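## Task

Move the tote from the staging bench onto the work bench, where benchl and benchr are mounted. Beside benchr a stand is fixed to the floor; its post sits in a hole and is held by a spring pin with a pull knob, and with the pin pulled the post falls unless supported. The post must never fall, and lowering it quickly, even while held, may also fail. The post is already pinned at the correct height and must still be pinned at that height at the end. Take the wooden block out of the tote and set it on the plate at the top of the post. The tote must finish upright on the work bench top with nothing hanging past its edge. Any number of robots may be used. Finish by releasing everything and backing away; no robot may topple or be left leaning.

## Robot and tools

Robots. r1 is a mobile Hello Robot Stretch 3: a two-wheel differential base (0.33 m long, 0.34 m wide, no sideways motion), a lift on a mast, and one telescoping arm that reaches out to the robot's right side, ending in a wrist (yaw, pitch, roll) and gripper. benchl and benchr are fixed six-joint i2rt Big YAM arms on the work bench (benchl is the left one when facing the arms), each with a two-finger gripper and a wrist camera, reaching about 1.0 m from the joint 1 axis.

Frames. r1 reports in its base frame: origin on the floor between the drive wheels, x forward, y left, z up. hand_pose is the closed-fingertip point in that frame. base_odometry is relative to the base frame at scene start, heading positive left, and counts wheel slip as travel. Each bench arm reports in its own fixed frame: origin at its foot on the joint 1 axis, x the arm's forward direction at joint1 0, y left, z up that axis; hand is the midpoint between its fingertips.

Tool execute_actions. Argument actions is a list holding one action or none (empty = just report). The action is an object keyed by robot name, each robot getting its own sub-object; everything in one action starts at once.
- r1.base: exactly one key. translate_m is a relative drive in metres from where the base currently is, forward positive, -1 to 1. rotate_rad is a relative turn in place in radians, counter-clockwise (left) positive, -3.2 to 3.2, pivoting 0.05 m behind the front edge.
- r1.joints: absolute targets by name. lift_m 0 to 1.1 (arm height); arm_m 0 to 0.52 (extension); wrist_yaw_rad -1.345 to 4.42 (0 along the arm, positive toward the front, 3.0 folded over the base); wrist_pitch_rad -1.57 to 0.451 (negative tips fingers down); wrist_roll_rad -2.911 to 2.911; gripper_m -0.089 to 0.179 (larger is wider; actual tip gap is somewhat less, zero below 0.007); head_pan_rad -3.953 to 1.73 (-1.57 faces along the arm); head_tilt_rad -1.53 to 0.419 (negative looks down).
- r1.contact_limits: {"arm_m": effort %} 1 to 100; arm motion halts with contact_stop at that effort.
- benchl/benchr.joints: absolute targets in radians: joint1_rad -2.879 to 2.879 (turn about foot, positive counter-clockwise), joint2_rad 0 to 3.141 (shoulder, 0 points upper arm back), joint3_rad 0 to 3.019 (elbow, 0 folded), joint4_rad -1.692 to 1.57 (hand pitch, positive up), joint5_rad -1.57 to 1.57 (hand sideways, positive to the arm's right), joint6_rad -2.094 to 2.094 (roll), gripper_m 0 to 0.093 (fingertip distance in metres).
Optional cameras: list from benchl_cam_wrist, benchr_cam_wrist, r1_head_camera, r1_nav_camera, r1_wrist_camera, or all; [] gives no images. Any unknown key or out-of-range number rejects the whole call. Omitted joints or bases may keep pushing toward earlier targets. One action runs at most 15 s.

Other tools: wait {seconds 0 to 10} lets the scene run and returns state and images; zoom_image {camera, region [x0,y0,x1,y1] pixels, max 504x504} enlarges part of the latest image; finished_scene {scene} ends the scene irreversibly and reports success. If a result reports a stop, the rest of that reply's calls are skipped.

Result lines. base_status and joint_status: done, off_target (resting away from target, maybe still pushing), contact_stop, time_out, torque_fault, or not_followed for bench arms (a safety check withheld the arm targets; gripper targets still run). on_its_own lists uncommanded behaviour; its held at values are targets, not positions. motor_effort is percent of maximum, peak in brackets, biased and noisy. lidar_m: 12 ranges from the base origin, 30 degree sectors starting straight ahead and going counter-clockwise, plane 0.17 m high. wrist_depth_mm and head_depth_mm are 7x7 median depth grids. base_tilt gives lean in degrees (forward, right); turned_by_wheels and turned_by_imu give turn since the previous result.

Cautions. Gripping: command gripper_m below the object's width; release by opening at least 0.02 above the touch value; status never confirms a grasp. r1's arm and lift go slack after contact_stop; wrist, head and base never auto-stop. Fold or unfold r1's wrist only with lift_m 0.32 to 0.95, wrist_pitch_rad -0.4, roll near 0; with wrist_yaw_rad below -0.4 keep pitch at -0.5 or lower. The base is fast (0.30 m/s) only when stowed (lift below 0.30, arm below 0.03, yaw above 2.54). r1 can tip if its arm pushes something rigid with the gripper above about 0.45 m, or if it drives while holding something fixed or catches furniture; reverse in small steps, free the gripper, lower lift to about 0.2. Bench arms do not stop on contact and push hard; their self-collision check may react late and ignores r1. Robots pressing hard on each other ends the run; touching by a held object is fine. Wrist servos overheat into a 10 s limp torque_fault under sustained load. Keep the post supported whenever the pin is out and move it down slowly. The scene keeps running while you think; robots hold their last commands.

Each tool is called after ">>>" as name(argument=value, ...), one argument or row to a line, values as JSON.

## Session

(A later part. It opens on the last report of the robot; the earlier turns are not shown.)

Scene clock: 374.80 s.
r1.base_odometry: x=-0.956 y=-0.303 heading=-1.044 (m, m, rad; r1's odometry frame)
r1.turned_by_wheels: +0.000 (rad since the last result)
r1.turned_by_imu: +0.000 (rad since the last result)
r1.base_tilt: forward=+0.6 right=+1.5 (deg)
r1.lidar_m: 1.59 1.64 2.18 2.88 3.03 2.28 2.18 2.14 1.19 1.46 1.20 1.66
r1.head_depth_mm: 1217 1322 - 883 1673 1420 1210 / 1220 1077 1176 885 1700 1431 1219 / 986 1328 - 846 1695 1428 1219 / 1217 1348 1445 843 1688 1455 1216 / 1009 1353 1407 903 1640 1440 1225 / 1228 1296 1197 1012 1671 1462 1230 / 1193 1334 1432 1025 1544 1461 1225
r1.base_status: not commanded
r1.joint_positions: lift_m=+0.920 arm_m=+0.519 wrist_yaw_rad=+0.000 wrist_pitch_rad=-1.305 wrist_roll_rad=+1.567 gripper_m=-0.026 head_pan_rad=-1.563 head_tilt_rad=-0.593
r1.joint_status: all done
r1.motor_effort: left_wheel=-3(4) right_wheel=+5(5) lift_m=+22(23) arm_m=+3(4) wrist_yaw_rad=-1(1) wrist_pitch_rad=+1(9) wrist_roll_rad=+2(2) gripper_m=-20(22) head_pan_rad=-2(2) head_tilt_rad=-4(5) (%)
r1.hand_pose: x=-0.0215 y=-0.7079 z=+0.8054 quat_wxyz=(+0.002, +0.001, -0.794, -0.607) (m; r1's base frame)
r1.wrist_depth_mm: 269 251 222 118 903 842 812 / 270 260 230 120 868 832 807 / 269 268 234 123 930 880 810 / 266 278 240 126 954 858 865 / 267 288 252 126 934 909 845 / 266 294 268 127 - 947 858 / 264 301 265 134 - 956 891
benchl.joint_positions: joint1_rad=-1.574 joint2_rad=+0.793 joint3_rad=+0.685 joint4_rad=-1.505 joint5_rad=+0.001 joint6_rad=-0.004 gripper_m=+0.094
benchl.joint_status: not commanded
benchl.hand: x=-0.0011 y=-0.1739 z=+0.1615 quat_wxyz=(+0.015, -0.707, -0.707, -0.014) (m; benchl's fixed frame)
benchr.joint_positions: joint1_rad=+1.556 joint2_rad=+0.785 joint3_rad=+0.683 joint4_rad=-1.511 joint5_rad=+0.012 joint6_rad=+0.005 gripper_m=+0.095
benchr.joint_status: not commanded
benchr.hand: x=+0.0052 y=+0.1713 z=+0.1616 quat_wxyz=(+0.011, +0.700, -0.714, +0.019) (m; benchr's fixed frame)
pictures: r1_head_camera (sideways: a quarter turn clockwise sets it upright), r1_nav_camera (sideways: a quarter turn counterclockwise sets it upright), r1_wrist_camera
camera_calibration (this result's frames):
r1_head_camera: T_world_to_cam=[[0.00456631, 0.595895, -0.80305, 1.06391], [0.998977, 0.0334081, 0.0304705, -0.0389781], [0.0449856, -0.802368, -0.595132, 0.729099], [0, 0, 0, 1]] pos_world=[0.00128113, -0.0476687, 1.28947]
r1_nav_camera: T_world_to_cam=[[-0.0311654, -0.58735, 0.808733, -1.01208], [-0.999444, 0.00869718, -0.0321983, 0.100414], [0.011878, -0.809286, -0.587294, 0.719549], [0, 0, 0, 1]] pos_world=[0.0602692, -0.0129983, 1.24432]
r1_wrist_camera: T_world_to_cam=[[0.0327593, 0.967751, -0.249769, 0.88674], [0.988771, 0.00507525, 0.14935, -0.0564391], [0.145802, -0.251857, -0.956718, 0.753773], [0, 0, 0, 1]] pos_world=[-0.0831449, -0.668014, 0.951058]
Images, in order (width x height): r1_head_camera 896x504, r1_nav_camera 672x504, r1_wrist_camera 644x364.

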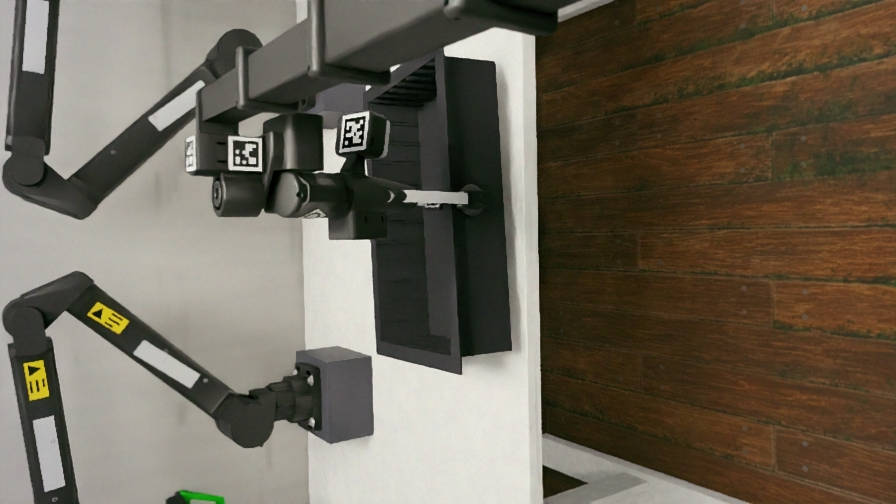

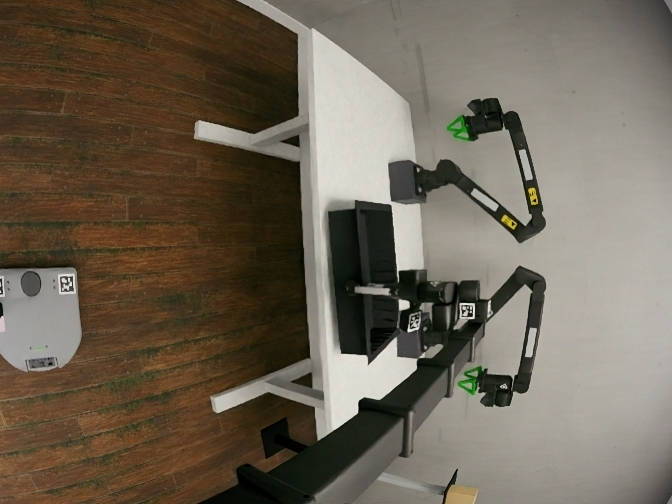

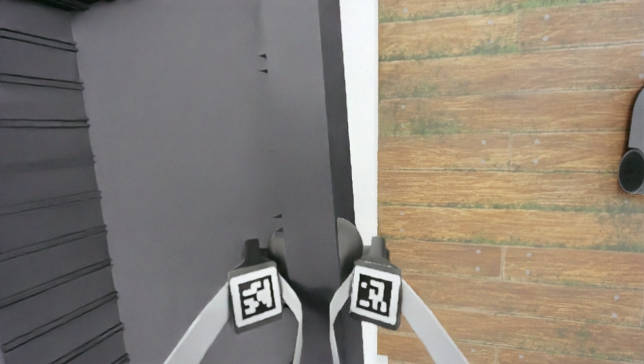

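Far edge down. Lower the rest.

>>> execute_actions(
  actions=[
    {"r1":{"joints":{"lift_m":0.878}}},
  ],
  cameras=["r1_head_camera","r1_wrist_camera"],
)

Scene clock: 376.60 s.
r1.base_odometry: x=-0.956 y=-0.303 heading=-1.044 (m, m, rad; r1's odometry frame)
r1.turned_by_wheels: +0.000 (rad since the last result)
r1.turned_by_imu: +0.000 (rad since the last result)
r1.base_tilt: forward=+0.7 right=+1.3 (deg)
r1.lidar_m: 1.58 1.63 2.19 2.88 3.19 2.28 2.18 2.14 1.19 1.46 1.20 1.66
r1.head_depth_mm: 1224 1337 1443 - 1631 1429 1210 / 1227 1140 - 873 1677 1426 1218 / 991 1337 - 864 1697 1438 1219 / 1225 1360 1413 997 1714 1440 1215 / 1002 1352 1413 966 1669 1448 1225 / 1225 1304 1201 1020 1660 1444 1228 / 1196 1328 1449 1024 1543 1452 1233
r1.base_status: not commanded
r1.joint_positions: lift_m=+0.887 arm_m=+0.519 wrist_yaw_rad=+0.000 wrist_pitch_rad=-1.307 wrist_roll_rad=+1.567 gripper_m=-0.026 head_pan_rad=-1.563 head_tilt_rad=-0.593
r1.joint_status: lift_m contact_stop (moved -0.034 of -0.042)
r1.on_its_own: lift_m is slack since a contact_stop, until your next command for it (your +0.878 is given up)
r1.motor_effort: left_wheel=-5(6) right_wheel=+9(10) lift_m=+32(32) arm_m=+4(3) wrist_yaw_rad=+1(0) wrist_pitch_rad=+2(3) wrist_roll_rad=+2(2) gripper_m=-22(22) head_pan_rad=-2(2) head_tilt_rad=-4(4) (%)
r1.hand_pose: x=-0.0216 y=-0.7072 z=+0.7718 quat_wxyz=(+0.002, +0.001, -0.794, -0.608) (m; r1's base frame)
r1.wrist_depth_mm: 245 227 209 192 868 816 787 / 249 232 215 194 888 828 791 / 260 239 219 119 884 864 803 / 262 247 229 122 941 897 815 / 267 253 234 123 945 896 817 / 271 260 244 125 950 912 858 / 270 271 243 130 - 917 871
benchl.joint_positions: joint1_rad=-1.574 joint2_rad=+0.793 joint3_rad=+0.685 joint4_rad=-1.505 joint5_rad=+0.001 joint6_rad=-0.004 gripper_m=+0.094
benchl.joint_status: not commanded
benchl.hand: x=-0.0011 y=-0.1739 z=+0.1615 quat_wxyz=(+0.015, -0.707, -0.707, -0.014) (m; benchl's fixed frame)
benchr.joint_positions: joint1_rad=+1.556 joint2_rad=+0.785 joint3_rad=+0.683 joint4_rad=-1.511 joint5_rad=+0.012 joint6_rad=+0.005 gripper_m=+0.095
benchr.joint_status: not commanded
benchr.hand: x=+0.0052 y=+0.1713 z=+0.1616 quat_wxyz=(+0.011, +0.700, -0.714, +0.019) (m; benchr's fixed frame)
pictures: r1_head_camera (sideways: a quarter turn clockwise sets it upright), r1_wrist_camera
camera_calibration (this result's frames):
r1_head_camera: T_world_to_cam=[[0.00458977, 0.596288, -0.802757, 1.06353], [0.998979, 0.0333487, 0.0304831, -0.0389945], [0.0449477, -0.802078, -0.595526, 0.729612], [0, 0, 0, 1]] pos_world=[0.00127897, -0.0476624, 1.28944]
r1_wrist_camera: T_world_to_cam=[[0.0340408, 0.968304, -0.247443, 0.876377], [0.988749, 0.00345581, 0.149546, -0.0526919], [0.145661, -0.24975, -0.957292, 0.72369], [0, 0, 0, 1]] pos_world=[-0.0831468, -0.667676, 0.917516]
Images, in order (width x height): r1_head_camera 896x504, r1_wrist_camera 644x364.

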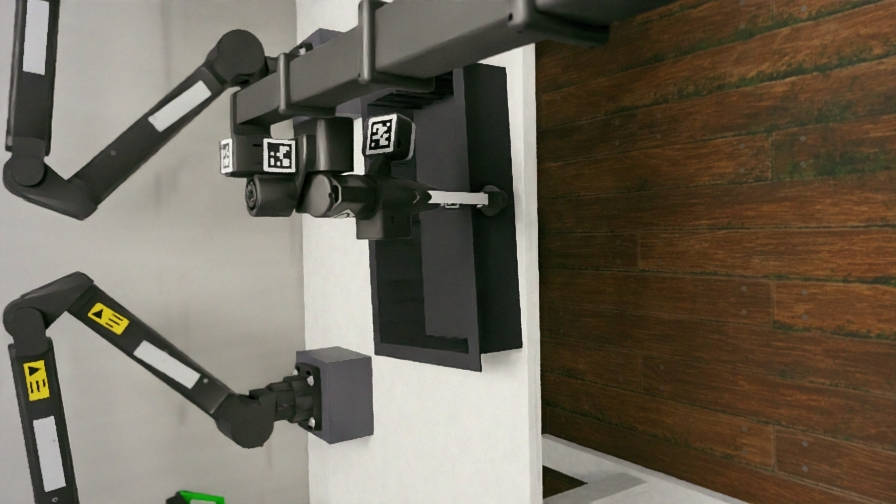

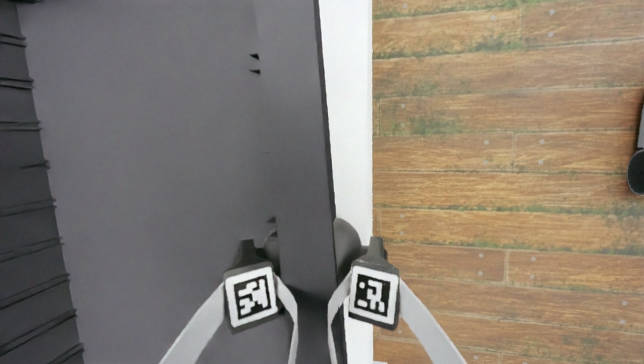

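Down flat. Release and lift.

>>> execute_actions(
  actions=[
    {"r1":{"joints":{"gripper_m":0.07,"lift_m":0.895}}},
  ],
  cameras=[],
)

>>> execute_actions(
  actions=[
    {"r1":{"joints":{"lift_m":1.0}}},
  ],
  cameras=[],
)

>>> execute_actions(
  actions=[
    {"r1":{"joints":{"arm_m":0.1}}},
  ],
  cameras=["r1_head_camera","r1_wrist_camera","r1_nav_camera"],
)

Scene clock: 378.67 s.
r1.base_odometry: x=-0.956 y=-0.303 heading=-1.044 (m, m, rad; r1's odometry frame)
r1.turned_by_wheels: +0.000 (rad since the last result)
r1.turned_by_imu: +0.000 (rad since the last result)
r1.base_tilt: forward=+0.6 right=+1.3 (deg)
r1.lidar_m: 1.59 1.63 2.19 2.89 3.18 2.28 2.18 2.14 1.19 1.47 1.20 1.66
r1.head_depth_mm: 1219 1308 1439 - 1637 1416 1208 / 1226 1088 - 900 1694 1428 1222 / 991 1339 - 864 1688 1434 1218 / 1227 1358 1410 995 1704 1437 1223 / 1003 1347 1403 966 1714 1444 1228 / 1226 1294 1195 1022 1679 1460 1228 / 1197 1343 1429 1027 1531 1448 1229
r1.base_status: not commanded
r1.joint_positions: lift_m=+0.895 arm_m=+0.519 wrist_yaw_rad=+0.000 wrist_pitch_rad=-1.297 wrist_roll_rad=+1.567 gripper_m=+0.070 head_pan_rad=-1.563 head_tilt_rad=-0.593
r1.joint_status: all done
r1.motor_effort: left_wheel=-1(5) right_wheel=+2(9) lift_m=+43(46) arm_m=+3(4) wrist_yaw_rad=+0(0) wrist_pitch_rad=-1(2) wrist_roll_rad=+2(2) gripper_m=+0(93) head_pan_rad=-2(2) head_tilt_rad=-5(5) (%)
r1.hand_pose: x=-0.0216 y=-0.7099 z=+0.7800 quat_wxyz=(+0.002, +0.001, -0.797, -0.604) (m; r1's base frame)
r1.wrist_depth_mm: 251 236 218 120 857 808 762 / 258 244 224 123 924 841 789 / 265 247 230 124 908 838 801 / 270 255 233 127 947 849 809 / 274 261 240 131 931 904 830 / 271 271 240 133 - 910 845 / 267 285 253 136 983 921 883
benchl.joint_positions: joint1_rad=-1.574 joint2_rad=+0.793 joint3_rad=+0.685 joint4_rad=-1.505 joint5_rad=+0.001 joint6_rad=-0.004 gripper_m=+0.094
benchl.joint_status: not commanded
benchl.hand: x=-0.0011 y=-0.1739 z=+0.1615 quat_wxyz=(+0.015, -0.707, -0.707, -0.014) (m; benchl's fixed frame)
benchr.joint_positions: joint1_rad=+1.556 joint2_rad=+0.785 joint3_rad=+0.683 joint4_rad=-1.511 joint5_rad=+0.012 joint6_rad=+0.005 gripper_m=+0.095
benchr.joint_status: not commanded
benchr.hand: x=+0.0052 y=+0.1713 z=+0.1616 quat_wxyz=(+0.011, +0.700, -0.714, +0.019) (m; benchr's fixed frame)
pictures: none
No camera images: the call's "cameras" was empty. Leave "cameras" out to get every camera's image.

Scene clock: 380.47 s.
r1.base_odometry: x=-0.956 y=-0.303 heading=-1.044 (m, m, rad; r1's odometry frame)
r1.turned_by_wheels: +0.000 (rad since the last result)
r1.turned_by_imu: +0.000 (rad since the last result)
r1.base_tilt: forward=+0.7 right=+1.3 (deg)
r1.lidar_m: 1.58 1.63 2.19 2.89 3.19 2.28 2.18 2.14 1.20 1.46 1.20 1.66
r1.head_depth_mm: 1218 - 1185 951 1679 1435 1216 / 963 1122 1177 911 1676 1438 1218 / 969 - 1284 868 1689 1438 1223 / 1220 1350 1324 993 1707 1440 1217 / 1001 1366 1404 965 1707 1444 1229 / 1226 1297 1198 1012 1672 1452 1230 / 1188 1336 1438 1022 1536 1457 1238
r1.base_status: not commanded
r1.joint_positions: lift_m=+1.000 arm_m=+0.519 wrist_yaw_rad=+0.000 wrist_pitch_rad=-1.298 wrist_roll_rad=+1.567 gripper_m=+0.070 head_pan_rad=-1.563 head_tilt_rad=-0.593
r1.joint_status: all done
r1.motor_effort: left_wheel=-1(1) right_wheel=+2(2) lift_m=+43(42) arm_m=+3(3) wrist_yaw_rad=+0(0) wrist_pitch_rad=-1(1) wrist_roll_rad=+2(2) gripper_m=+0(0) head_pan_rad=-2(2) head_tilt_rad=-4(4) (%)
r1.hand_pose: x=-0.0216 y=-0.7097 z=+0.8850 quat_wxyz=(+0.002, +0.001, -0.797, -0.605) (m; r1's base frame)
r1.wrist_depth_mm: 287 311 322 302 986 904 871 / 302 356 339 317 981 907 884 / 419 357 347 317 985 958 927 / 433 352 355 329 993 975 920 / 445 353 361 336 - 991 914 / 462 338 360 344 - - 930 / 474 331 385 354 - - 955
benchl.joint_positions: joint1_rad=-1.574 joint2_rad=+0.793 joint3_rad=+0.685 joint4_rad=-1.505 joint5_rad=+0.001 joint6_rad=-0.004 gripper_m=+0.094
benchl.joint_status: not commanded
benchl.hand: x=-0.0011 y=-0.1739 z=+0.1615 quat_wxyz=(+0.015, -0.707, -0.707, -0.014) (m; benchl's fixed frame)
benchr.joint_positions: joint1_rad=+1.556 joint2_rad=+0.785 joint3_rad=+0.683 joint4_rad=-1.511 joint5_rad=+0.012 joint6_rad=+0.005 gripper_m=+0.095
benchr.joint_status: not commanded
benchr.hand: x=+0.0052 y=+0.1713 z=+0.1616 quat_wxyz=(+0.011, +0.700, -0.714, +0.019) (m; benchr's fixed frame)
pictures: none
No camera images: the call's "cameras" was empty. Leave "cameras" out to get every camera's image.

Scene clock: 384.73 s.
r1.base_odometry: x=-0.956 y=-0.303 heading=-1.044 (m, m, rad; r1's odometry frame)
r1.turned_by_wheels: +0.000 (rad since the last result)
r1.turned_by_imu: +0.000 (rad since the last result)
r1.base_tilt: forward=+0.6 right=+1.1 (deg)
r1.lidar_m: 1.59 1.63 2.19 2.88 3.18 2.28 2.18 2.15 1.19 1.46 1.20 1.66
r1.head_depth_mm: 1220 1315 - - - 1385 1208 / 1214 1293 1452 - - 1422 1215 / 988 1347 1463 - - 1385 1194 / 1223 1364 1404 1000 1718 1403 1219 / 1006 1357 1406 968 1705 1445 1219 / 1222 1296 1188 1020 1686 1450 1224 / 1199 1341 1438 1026 1539 1445 1233
r1.base_status: not commanded
r1.joint_positions: lift_m=+1.000 arm_m=+0.100 wrist_yaw_rad=+0.000 wrist_pitch_rad=-1.299 wrist_roll_rad=+1.567 gripper_m=+0.070 head_pan_rad=-1.563 head_tilt_rad=-0.593
r1.joint_status: all done
r1.motor_effort: left_wheel=-1(1) right_wheel=+2(2) lift_m=+43(43) arm_m=-4(5) wrist_yaw_rad=+1(0) wrist_pitch_rad=-1(1) wrist_roll_rad=+2(2) gripper_m=+0(1) head_pan_rad=-2(1) head_tilt_rad=-4(4) (%)
r1.hand_pose: x=-0.0215 y=-0.2905 z=+0.8849 quat_wxyz=(+0.002, +0.001, -0.796, -0.605) (m; r1's base frame)
r1.wrist_depth_mm: - - - - 994 913 857 / 420 - - - - - 859 / 427 - - - - - 865 / 439 - - - - 965 901 / 432 - - - - 985 942 / 436 - - - - - 934 / 471 - - - - - 930
benchl.joint_positions: joint1_rad=-1.574 joint2_rad=+0.793 joint3_rad=+0.685 joint4_rad=-1.505 joint5_rad=+0.001 joint6_rad=-0.004 gripper_m=+0.094
benchl.joint_status: not commanded
benchl.hand: x=-0.0011 y=-0.1739 z=+0.1615 quat_wxyz=(+0.015, -0.707, -0.707, -0.014) (m; benchl's fixed frame)
benchr.joint_positions: joint1_rad=+1.556 joint2_rad=+0.785 joint3_rad=+0.683 joint4_rad=-1.511 joint5_rad=+0.012 joint6_rad=+0.005 gripper_m=+0.095
benchr.joint_status: not commanded
benchr.hand: x=+0.0052 y=+0.1713 z=+0.1616 quat_wxyz=(+0.011, +0.700, -0.714, +0.019) (m; benchr's fixed frame)
pictures: r1_head_camera (sideways: a quarter turn clockwise sets it upright), r1_nav_camera (sideways: a quarter turn counterclockwise sets it upright), r1_wrist_camera
camera_calibration (this result's frames):
r1_head_camera: T_world_to_cam=[[0.00458984, 0.596288, -0.802757, 1.06353], [0.998979, 0.0333486, 0.0304831, -0.0389945], [0.0449476, -0.802077, -0.595526, 0.729612], [0, 0, 0, 1]] pos_world=[0.00127896, -0.0476624, 1.28944]
r1_nav_camera: T_world_to_cam=[[-0.0311885, -0.587745, 0.808445, -1.01171], [-0.999443, 0.00875754, -0.0321902, 0.100403], [0.0118396, -0.808999, -0.587691, 0.720066], [0, 0, 0, 1]] pos_world=[0.0602684, -0.0129725, 1.24432]
r1_wrist_camera: T_world_to_cam=[[0.033878, 0.966233, -0.255432, 0.507341], [0.988748, 0.00485656, 0.149509, -0.070619], [0.145701, -0.257623, -0.955197, 0.931931], [0, 0, 0, 1]] pos_world=[-0.0831463, -0.24978, 1.03033]
Images, in order (width x height): r1_head_camera 896x504, r1_nav_camera 672x504, r1_wrist_camera 644x364.

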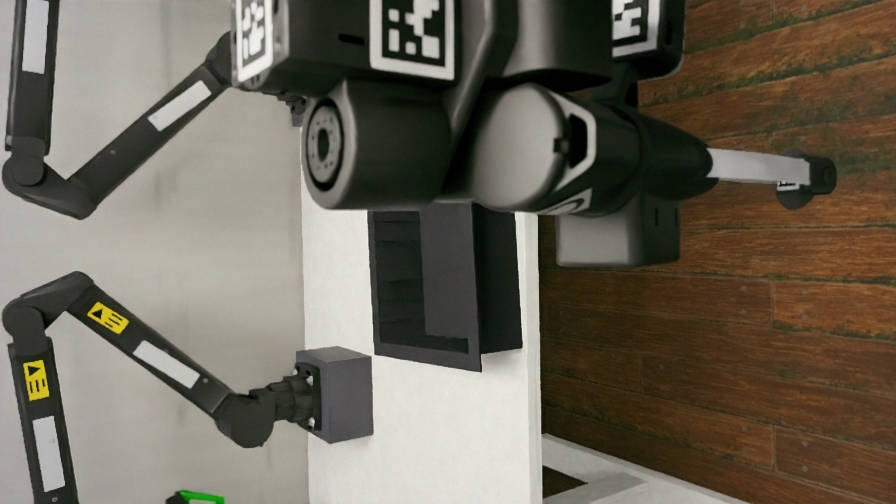

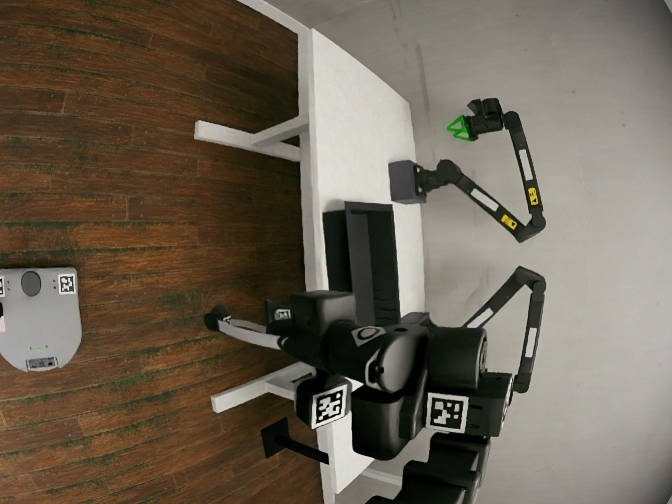

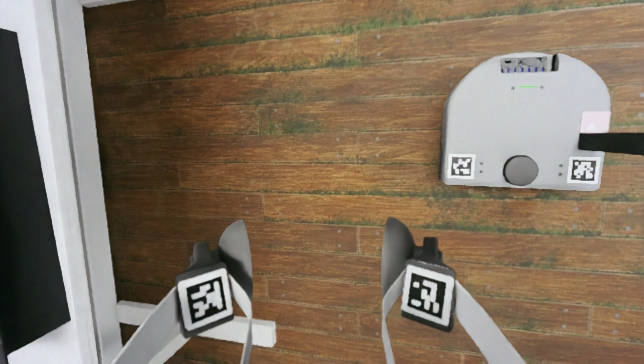

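>>> execute_actions(
  actions=[
    {"r1":{"joints":{"arm_m":0.0,"wrist_pitch_rad":0,"wrist_roll_rad":0,"gripper_m":0.12}}},
  ],
  cameras=[],
)

>>> execute_actions(
  actions=[
    {"r1":{"joints":{"lift_m":0.657,"arm_m":0.15}}},
  ],
  cameras=["r1_head_camera","r1_wrist_camera"],
)

Scene clock: 388.03 s.
r1.base_odometry: x=-0.956 y=-0.303 heading=-1.044 (m, m, rad; r1's odometry frame)
r1.turned_by_wheels: +0.000 (rad since the last result)
r1.turned_by_imu: +0.000 (rad since the last result)
r1.base_tilt: forward=+0.5 right=+1.4 (deg)
r1.lidar_m: 1.59 1.63 2.19 2.89 3.20 2.28 2.18 2.15 1.19 1.46 1.20 1.66
r1.head_depth_mm: 1223 1307 1283 1021 - - - / 1220 1292 1222 - - - - / 990 1355 1440 - - - - / 1216 1361 1431 993 1700 1441 1220 / 1004 1355 1412 965 1714 1436 1227 / 1230 1306 1200 1017 1663 1452 1228 / 1184 1347 1430 1023 1543 1453 1236
r1.base_status: not commanded
r1.joint_positions: lift_m=+1.000 arm_m=+0.000 wrist_yaw_rad=+0.000 wrist_pitch_rad=-0.025 wrist_roll_rad=+0.007 gripper_m=+0.120 head_pan_rad=-1.563 head_tilt_rad=-0.593
r1.joint_status: all done
r1.motor_effort: left_wheel=-1(2) right_wheel=+2(2) lift_m=+43(43) arm_m=-3(3) wrist_yaw_rad=+1(1) wrist_pitch_rad=+7(6) wrist_roll_rad=-5(8) gripper_m=+0(99) head_pan_rad=-2(1) head_tilt_rad=-4(4) (%)
r1.hand_pose: x=-0.0215 y=-0.4008 z=+1.1078 quat_wxyz=(+0.705, +0.009, -0.709, -0.009) (m; r1's base frame)
r1.wrist_depth_mm: - - - - - - - / - - - - - - - / - 978 - - - - - / - - - - - - - / - - - - - - - / - - 964 - 938 - - / 752 720 719 730 712 705 718
benchl.joint_positions: joint1_rad=-1.574 joint2_rad=+0.793 joint3_rad=+0.685 joint4_rad=-1.505 joint5_rad=+0.001 joint6_rad=-0.004 gripper_m=+0.094
benchl.joint_status: not commanded
benchl.hand: x=-0.0011 y=-0.1739 z=+0.1615 quat_wxyz=(+0.015, -0.707, -0.707, -0.014) (m; benchl's fixed frame)
benchr.joint_positions: joint1_rad=+1.556 joint2_rad=+0.785 joint3_rad=+0.683 joint4_rad=-1.511 joint5_rad=+0.012 joint6_rad=+0.005 gripper_m=+0.095
benchr.joint_status: not commanded
benchr.hand: x=+0.0052 y=+0.1713 z=+0.1616 quat_wxyz=(+0.011, +0.700, -0.714, +0.019) (m; benchr's fixed frame)
pictures: none
No camera images: the call's "cameras" was empty. Leave "cameras" out to get every camera's image.

Scene clock: 392.00 s.
r1.base_odometry: x=-0.956 y=-0.303 heading=-1.044 (m, m, rad; r1's odometry frame)
r1.turned_by_wheels: +0.000 (rad since the last result)
r1.turned_by_imu: +0.000 (rad since the last result)
r1.base_tilt: forward=+0.8 right=+1.3 (deg)
r1.lidar_m: 1.58 1.64 2.19 2.89 3.21 2.28 2.19 2.15 1.19 1.46 1.19 1.66
r1.head_depth_mm: 1222 1304 1190 951 1687 1459 - / 1219 1299 1188 911 1669 1502 - / 992 1348 1391 995 1698 - 1150 / 1221 1355 1397 997 1719 1441 1217 / 1003 1358 1406 965 1706 1450 1228 / 1217 1305 1199 1014 1665 1456 1227 / 1196 1342 1431 1025 1550 1460 1235
r1.base_status: not commanded
r1.joint_positions: lift_m=+0.657 arm_m=+0.150 wrist_yaw_rad=+0.000 wrist_pitch_rad=-0.024 wrist_roll_rad=+0.007 gripper_m=+0.120 head_pan_rad=-1.563 head_tilt_rad=-0.593
r1.joint_status: all done
r1.motor_effort: left_wheel=-2(1) right_wheel=+2(2) lift_m=+21(34) arm_m=+3(4) wrist_yaw_rad=+0(1) wrist_pitch_rad=+7(7) wrist_roll_rad=-4(5) gripper_m=+0(0) head_pan_rad=-1(2) head_tilt_rad=-4(4) (%)
r1.hand_pose: x=-0.0215 y=-0.5503 z=+0.7659 quat_wxyz=(+0.705, +0.009, -0.709, -0.009) (m; r1's base frame)
r1.wrist_depth_mm: - - - - - - - / - 841 - - - - - / - 774 - - 791 - - / 769 305 314 326 335 497 667 / 365 314 319 324 335 344 342 / - 308 - - - - - / - - - - - - -
benchl.joint_positions: joint1_rad=-1.574 joint2_rad=+0.793 joint3_rad=+0.685 joint4_rad=-1.505 joint5_rad=+0.001 joint6_rad=-0.004 gripper_m=+0.094
benchl.joint_status: not commanded
benchl.hand: x=-0.0011 y=-0.1739 z=+0.1615 quat_wxyz=(+0.015, -0.707, -0.707, -0.014) (m; benchl's fixed frame)
benchr.joint_positions: joint1_rad=+1.556 joint2_rad=+0.785 joint3_rad=+0.683 joint4_rad=-1.511 joint5_rad=+0.012 joint6_rad=+0.005 gripper_m=+0.095
benchr.joint_status: not commanded
benchr.hand: x=+0.0052 y=+0.1713 z=+0.1616 quat_wxyz=(+0.011, +0.700, -0.714, +0.019) (m; benchr's fixed frame)
pictures: r1_head_camera (sideways: a quarter turn clockwise sets it upright), r1_wrist_camera
camera_calibration (this result's frames):
r1_head_camera: T_world_to_cam=[[0.0045897, 0.596288, -0.802757, 1.06353], [0.998979, 0.0333488, 0.0304831, -0.0389945], [0.0449477, -0.802077, -0.595526, 0.729612], [0, 0, 0, 1]] pos_world=[0.00127897, -0.0476624, 1.28944]
r1_wrist_camera: T_world_to_cam=[[-0.998971, 0.0138975, -0.0431768, 0.0190749], [0.0449163, 0.170532, -0.984328, 0.887661], [-0.00631669, -0.985254, -0.170981, -0.253013], [0, 0, 0, 1]] pos_world=[-0.0224134, -0.400922, 0.831313]
Images, in order (width x height): r1_head_camera 896x504, r1_wrist_camera 644x364.

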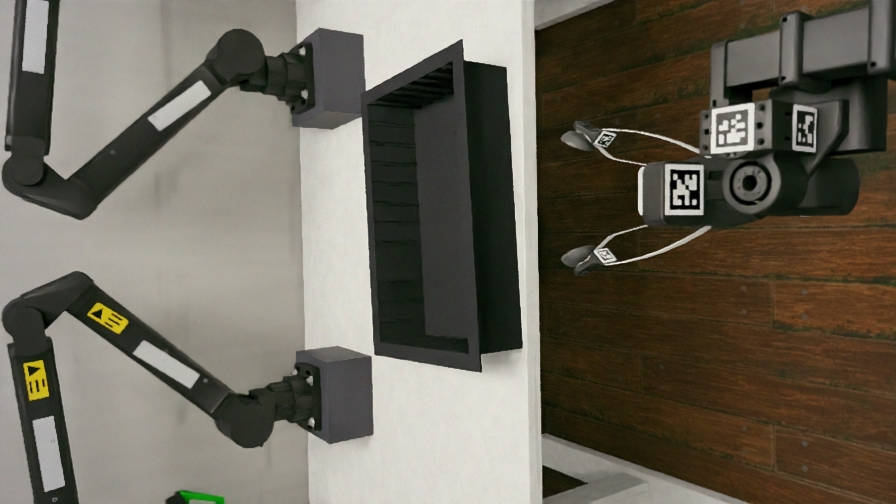

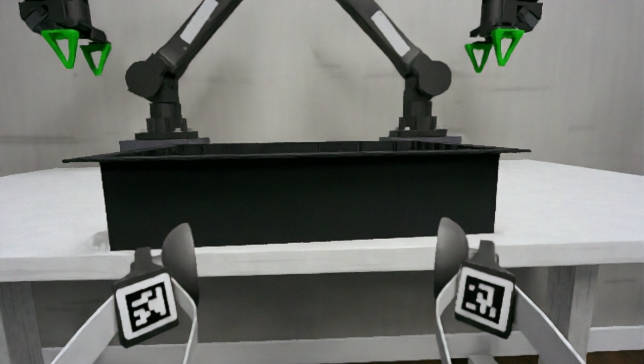

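>>> execute_actions(
  actions=[
    {"r1":{"joints":{"arm_m":0.37},"contact_limits":{"arm_m":30}}},
  ],
  cameras=["r1_head_camera","r1_wrist_camera"],
)

>>> execute_actions(
  actions=[
    {"r1":{"joints":{"arm_m":0.0}}},
  ],
  cameras=["r1_head_camera","r1_wrist_camera","r1_nav_camera"],
)

Scene clock: 395.70 s.
r1.base_odometry: x=-0.956 y=-0.303 heading=-1.044 (m, m, rad; r1's odometry frame)
r1.turned_by_wheels: +0.000 (rad since the last result)
r1.turned_by_imu: +0.000 (rad since the last result)
r1.base_tilt: forward=+0.6 right=+1.4 (deg)
r1.lidar_m: 1.58 1.63 2.19 2.89 3.21 2.28 2.18 2.15 1.20 1.47 1.20 1.66
r1.head_depth_mm: 1221 1302 1201 981 1679 1460 - / 1217 1279 1177 911 - 1422 1209 / 989 1353 1377 918 - 1440 1217 / 1225 1356 1405 923 1697 1433 1220 / 999 1349 1415 933 1706 1442 1222 / 1221 1305 1196 1012 1661 1443 1232 / 1196 1335 1431 1025 1537 1452 1244
r1.base_status: not commanded
r1.joint_positions: lift_m=+0.657 arm_m=+0.370 wrist_yaw_rad=+0.002 wrist_pitch_rad=-0.023 wrist_roll_rad=+0.007 gripper_m=+0.120 head_pan_rad=-1.563 head_tilt_rad=-0.593
r1.joint_status: all done
r1.motor_effort: left_wheel=-1(1) right_wheel=+1(3) lift_m=+22(22) arm_m=+4(6) wrist_yaw_rad=-2(2) wrist_pitch_rad=+7(7) wrist_roll_rad=-4(4) gripper_m=+0(1) head_pan_rad=-2(2) head_tilt_rad=-4(4) (%)
r1.contact_limits: arm_m 30 (drawing in: default 26, maximum 43; extending or still: default 36, maximum 59)
r1.hand_pose: x=-0.0209 y=-0.7703 z=+0.7662 quat_wxyz=(+0.705, +0.009, -0.709, -0.008) (m; r1's base frame)
r1.wrist_depth_mm: 806 552 823 848 597 822 839 / 804 808 815 842 856 861 876 / 840 562 849 871 681 878 906 / 171 172 173 173 173 174 177 / 173 173 175 176 176 178 179 / 178 178 179 180 182 182 184 / 180 169 179 178 177 168 173
benchl.joint_positions: joint1_rad=-1.574 joint2_rad=+0.793 joint3_rad=+0.685 joint4_rad=-1.505 joint5_rad=+0.001 joint6_rad=-0.004 gripper_m=+0.094
benchl.joint_status: not commanded
benchl.hand: x=-0.0011 y=-0.1739 z=+0.1615 quat_wxyz=(+0.015, -0.707, -0.707, -0.014) (m; benchl's fixed frame)
benchr.joint_positions: joint1_rad=+1.556 joint2_rad=+0.785 joint3_rad=+0.683 joint4_rad=-1.511 joint5_rad=+0.012 joint6_rad=+0.005 gripper_m=+0.095
benchr.joint_status: not commanded
benchr.hand: x=+0.0052 y=+0.1713 z=+0.1616 quat_wxyz=(+0.011, +0.700, -0.714, +0.019) (m; benchr's fixed frame)
pictures: r1_head_camera (sideways: a quarter turn clockwise sets it upright), r1_wrist_camera
camera_calibration (this result's frames):
r1_head_camera: T_world_to_cam=[[0.00459604, 0.596295, -0.802752, 1.06352], [0.998979, 0.0333379, 0.0304833, -0.0389948], [0.0449391, -0.802073, -0.595533, 0.729621], [0, 0, 0, 1]] pos_world=[0.00127846, -0.0476622, 1.28944]
r1_wrist_camera: T_world_to_cam=[[-0.999001, 0.0116109, -0.0431583, 0.0209399], [0.0445033, 0.169575, -0.984512, 0.924806], [-0.00411254, -0.985449, -0.169922, -0.470611], [0, 0, 0, 1]] pos_world=[-0.0221733, -0.62083, 0.83142]
Images, in order (width x height): r1_head_camera 896x504, r1_wrist_camera 644x364.

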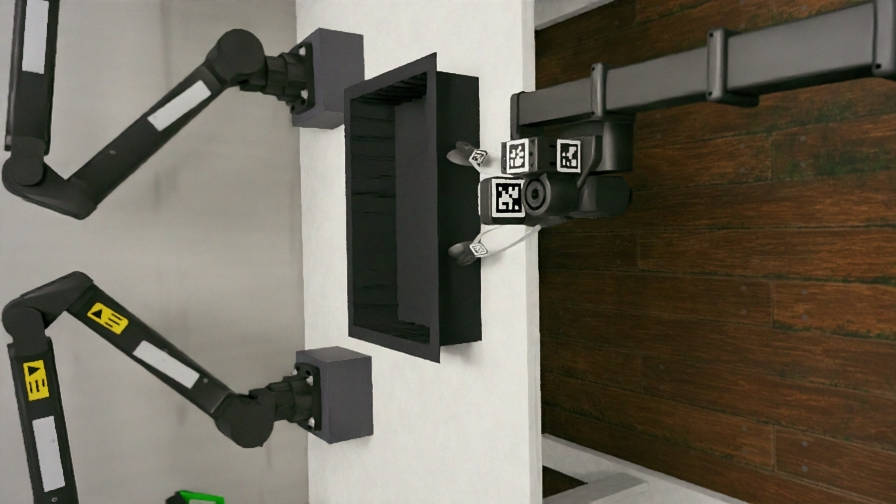

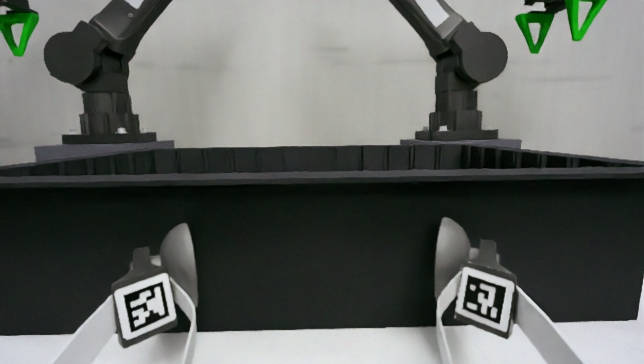

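Scene clock: 399.63 s.
r1.base_odometry: x=-0.956 y=-0.303 heading=-1.044 (m, m, rad; r1's odometry frame)
r1.turned_by_wheels: +0.000 (rad since the last result)
r1.turned_by_imu: +0.000 (rad since the last result)
r1.base_tilt: forward=+0.5 right=+1.3 (deg)
r1.lidar_m: 1.58 1.63 2.18 2.88 3.18 2.28 2.18 2.15 1.19 1.46 1.20 1.66
r1.head_depth_mm: 1216 1312 1200 983 1669 1440 1203 / 1222 1291 1168 915 1688 1438 1213 / 987 1356 1385 916 1694 1435 1271 / 1229 1358 1398 918 1701 1445 1220 / 997 1351 1400 933 1707 1435 1225 / 1229 1293 1197 1015 1669 1459 1226 / 1191 1340 1437 1024 1532 1465 1237
r1.base_status: not commanded
r1.joint_positions: lift_m=+0.657 arm_m=+0.000 wrist_yaw_rad=+0.001 wrist_pitch_rad=-0.023 wrist_roll_rad=+0.006 gripper_m=+0.120 head_pan_rad=-1.563 head_tilt_rad=-0.593
r1.joint_status: all done
r1.motor_effort: left_wheel=-1(1) right_wheel=+1(1) lift_m=+21(22) arm_m=-3(4) wrist_yaw_rad=-1(2) wrist_pitch_rad=+6(7) wrist_roll_rad=-4(4) gripper_m=-1(1) head_pan_rad=-2(2) head_tilt_rad=-4(4) (%)
r1.hand_pose: x=-0.0212 y=-0.4009 z=+0.7662 quat_wxyz=(+0.705, +0.009, -0.709, -0.008) (m; r1's base frame)
r1.wrist_depth_mm: - - - - - - - / - - - - - - - / - - 928 - - - - / 784 749 556 549 565 691 680 / 817 - - - - 880 - / - - - - - 891 - / - - - - - - -
benchl.joint_positions: joint1_rad=-1.574 joint2_rad=+0.793 joint3_rad=+0.685 joint4_rad=-1.505 joint5_rad=+0.001 joint6_rad=-0.004 gripper_m=+0.094
benchl.joint_status: not commanded
benchl.hand: x=-0.0011 y=-0.1739 z=+0.1615 quat_wxyz=(+0.015, -0.707, -0.707, -0.014) (m; benchl's fixed frame)
benchr.joint_positions: joint1_rad=+1.556 joint2_rad=+0.785 joint3_rad=+0.683 joint4_rad=-1.511 joint5_rad=+0.012 joint6_rad=+0.005 gripper_m=+0.095
benchr.joint_status: not commanded
benchr.hand: x=+0.0052 y=+0.1713 z=+0.1616 quat_wxyz=(+0.011, +0.700, -0.714, +0.019) (m; benchr's fixed frame)
pictures: r1_head_camera (sideways: a quarter turn clockwise sets it upright), r1_nav_camera (sideways: a quarter turn counterclockwise sets it upright), r1_wrist_camera
camera_calibration (this result's frames):
r1_head_camera: T_world_to_cam=[[0.00459604, 0.596295, -0.802752, 1.06352], [0.998979, 0.0333379, 0.0304833, -0.0389948], [0.0449391, -0.802073, -0.595533, 0.729621], [0, 0, 0, 1]] pos_world=[0.00127846, -0.0476622, 1.28944]
r1_nav_camera: T_world_to_cam=[[-0.0311947, -0.587752, 0.80844, -1.0117], [-0.999443, 0.0087683, -0.03219, 0.100403], [0.0118311, -0.808994, -0.587698, 0.720075], [0, 0, 0, 1]] pos_world=[0.0602683, -0.0129726, 1.24432]
r1_wrist_camera: T_world_to_cam=[[-0.999011, 0.0125962, -0.0426363, 0.0163908], [0.044156, 0.169526, -0.984536, 0.862171], [-0.0051734, -0.985445, -0.169915, -0.106624], [0, 0, 0, 1]] pos_world=[-0.0222471, -0.251439, 0.831421]
Images, in order (width x height): r1_head_camera 896x504, r1_nav_camera 672x504, r1_wrist_camera 644x364.

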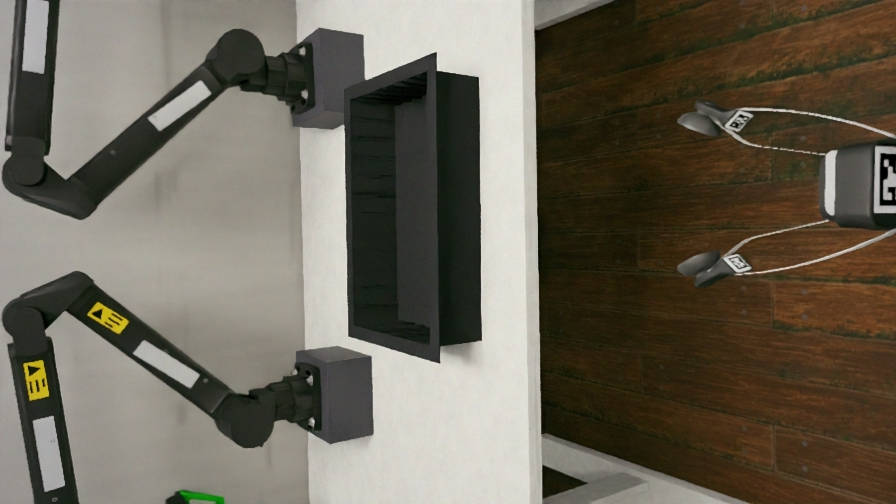

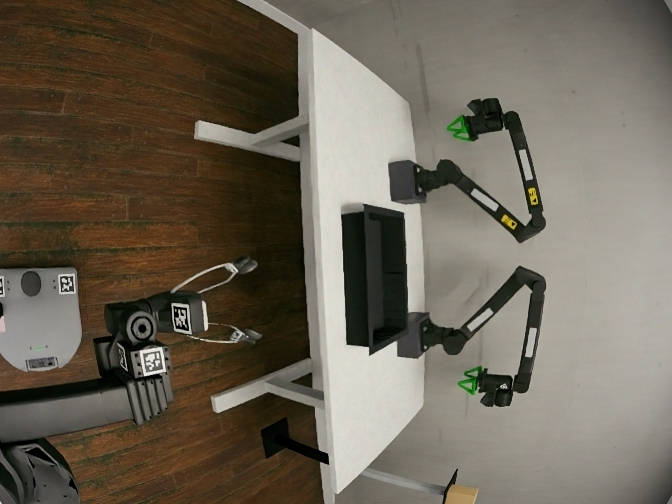

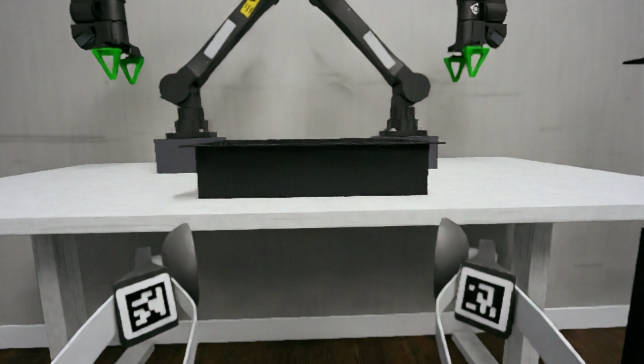

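>>> execute_actions(
  actions=[
    {"r1":{"joints":{"head_pan_rad":-2.2,"head_tilt_rad":-0.3}}},
  ],
  cameras=["r1_head_camera","r1_nav_camera"],
)

Scene clock: 401.03 s.
r1.base_odometry: x=-0.956 y=-0.303 heading=-1.044 (m, m, rad; r1's odometry frame)
r1.turned_by_wheels: +0.000 (rad since the last result)
r1.turned_by_imu: +0.000 (rad since the last result)
r1.base_tilt: forward=+0.7 right=+1.1 (deg)
r1.lidar_m: 1.58 1.63 2.20 2.89 3.21 2.28 2.18 2.14 1.19 1.47 1.20 1.66
r1.head_depth_mm: 1929 2093 2226 2426 2459 1843 1461 / 1783 1885 2025 2193 2276 1884 1474 / 1647 1743 1805 1948 1152 1731 1474 / 1543 1633 1717 1820 1155 1740 1440 / 1449 1531 1596 1652 1154 1395 1499 / 1355 1416 1231 1555 1173 919 1492 / 1279 1332 1388 1428 1129 828 1482
r1.base_status: not commanded
r1.joint_positions: lift_m=+0.657 arm_m=+0.000 wrist_yaw_rad=+0.001 wrist_pitch_rad=-0.023 wrist_roll_rad=+0.006 gripper_m=+0.120 head_pan_rad=-2.193 head_tilt_rad=-0.310
r1.joint_status: all done
r1.motor_effort: left_wheel=-2(1) right_wheel=+1(1) lift_m=+22(22) arm_m=-4(3) wrist_yaw_rad=-1(1) wrist_pitch_rad=+7(7) wrist_roll_rad=-4(4) gripper_m=+0(1) head_pan_rad=-2(22) head_tilt_rad=+7(33) (%)
r1.hand_pose: x=-0.0212 y=-0.4009 z=+0.7662 quat_wxyz=(+0.705, +0.009, -0.709, -0.008) (m; r1's base frame)
r1.wrist_depth_mm: - - - - - - - / - - - - - - - / - - 927 - - - - / 790 753 557 553 561 697 664 / 823 - - - - 846 - / - - - - - 878 - / - - - - - - -
benchl.joint_positions: joint1_rad=-1.574 joint2_rad=+0.793 joint3_rad=+0.685 joint4_rad=-1.505 joint5_rad=+0.001 joint6_rad=-0.004 gripper_m=+0.094
benchl.joint_status: not commanded
benchl.hand: x=-0.0011 y=-0.1739 z=+0.1615 quat_wxyz=(+0.015, -0.707, -0.707, -0.014) (m; benchl's fixed frame)
benchr.joint_positions: joint1_rad=+1.556 joint2_rad=+0.785 joint3_rad=+0.683 joint4_rad=-1.511 joint5_rad=+0.012 joint6_rad=+0.005 gripper_m=+0.095
benchr.joint_status: not commanded
benchr.hand: x=+0.0052 y=+0.1713 z=+0.1616 quat_wxyz=(+0.011, +0.700, -0.714, +0.019) (m; benchr's fixed frame)
pictures: r1_head_camera (sideways: a quarter turn clockwise sets it upright), r1_nav_camera (sideways: a quarter turn counterclockwise sets it upright)
camera_calibration (this result's frames):
r1_head_camera: T_world_to_cam=[[0.210366, 0.277664, -0.937363, 1.23783], [0.831388, -0.555253, 0.0221073, -0.0270775], [-0.514335, -0.783962, -0.347653, 0.410494], [0, 0, 0, 1]] pos_world=[-0.0267553, -0.0369243, 1.30361]
r1_nav_camera: T_world_to_cam=[[-0.22611, -0.254087, 0.94038, -1.18261], [-0.808222, 0.587807, -0.0355101, 0.103571], [-0.543739, -0.768065, -0.338267, 0.398904], [0, 0, 0, 1]] pos_world=[0.0332096, -0.0549804, 1.25071]
Images, in order (width x height): r1_head_camera 896x504, r1_nav_camera 672x504.

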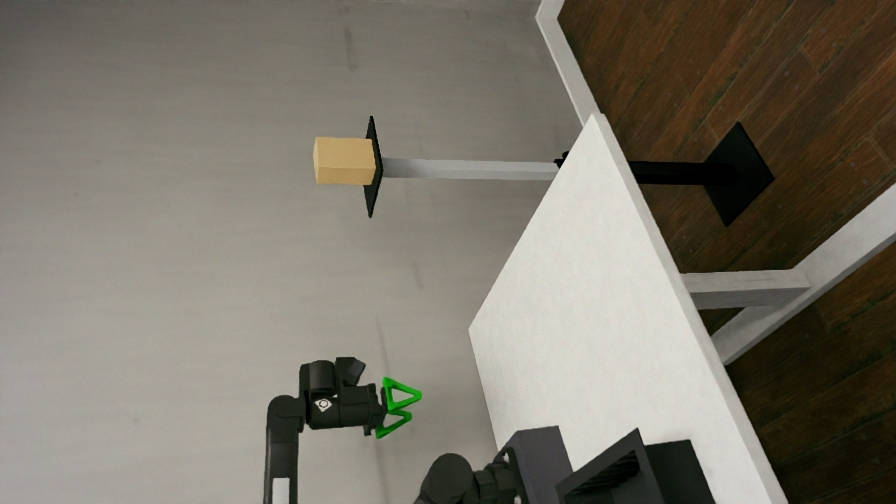

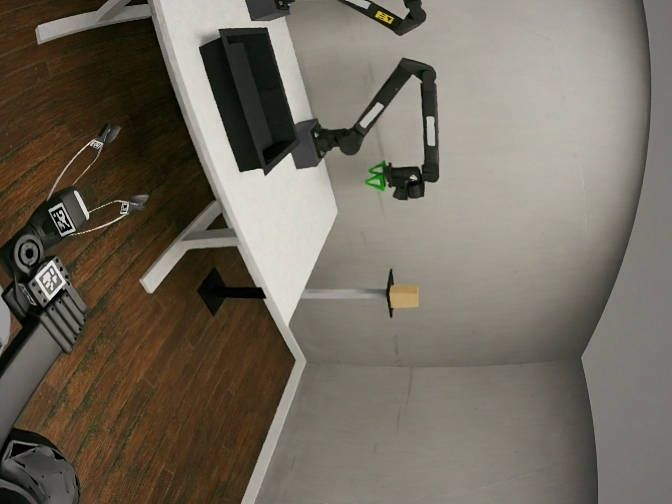

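>>> finished_scene(
  scene=1,
)

The scene is finished: the task was done.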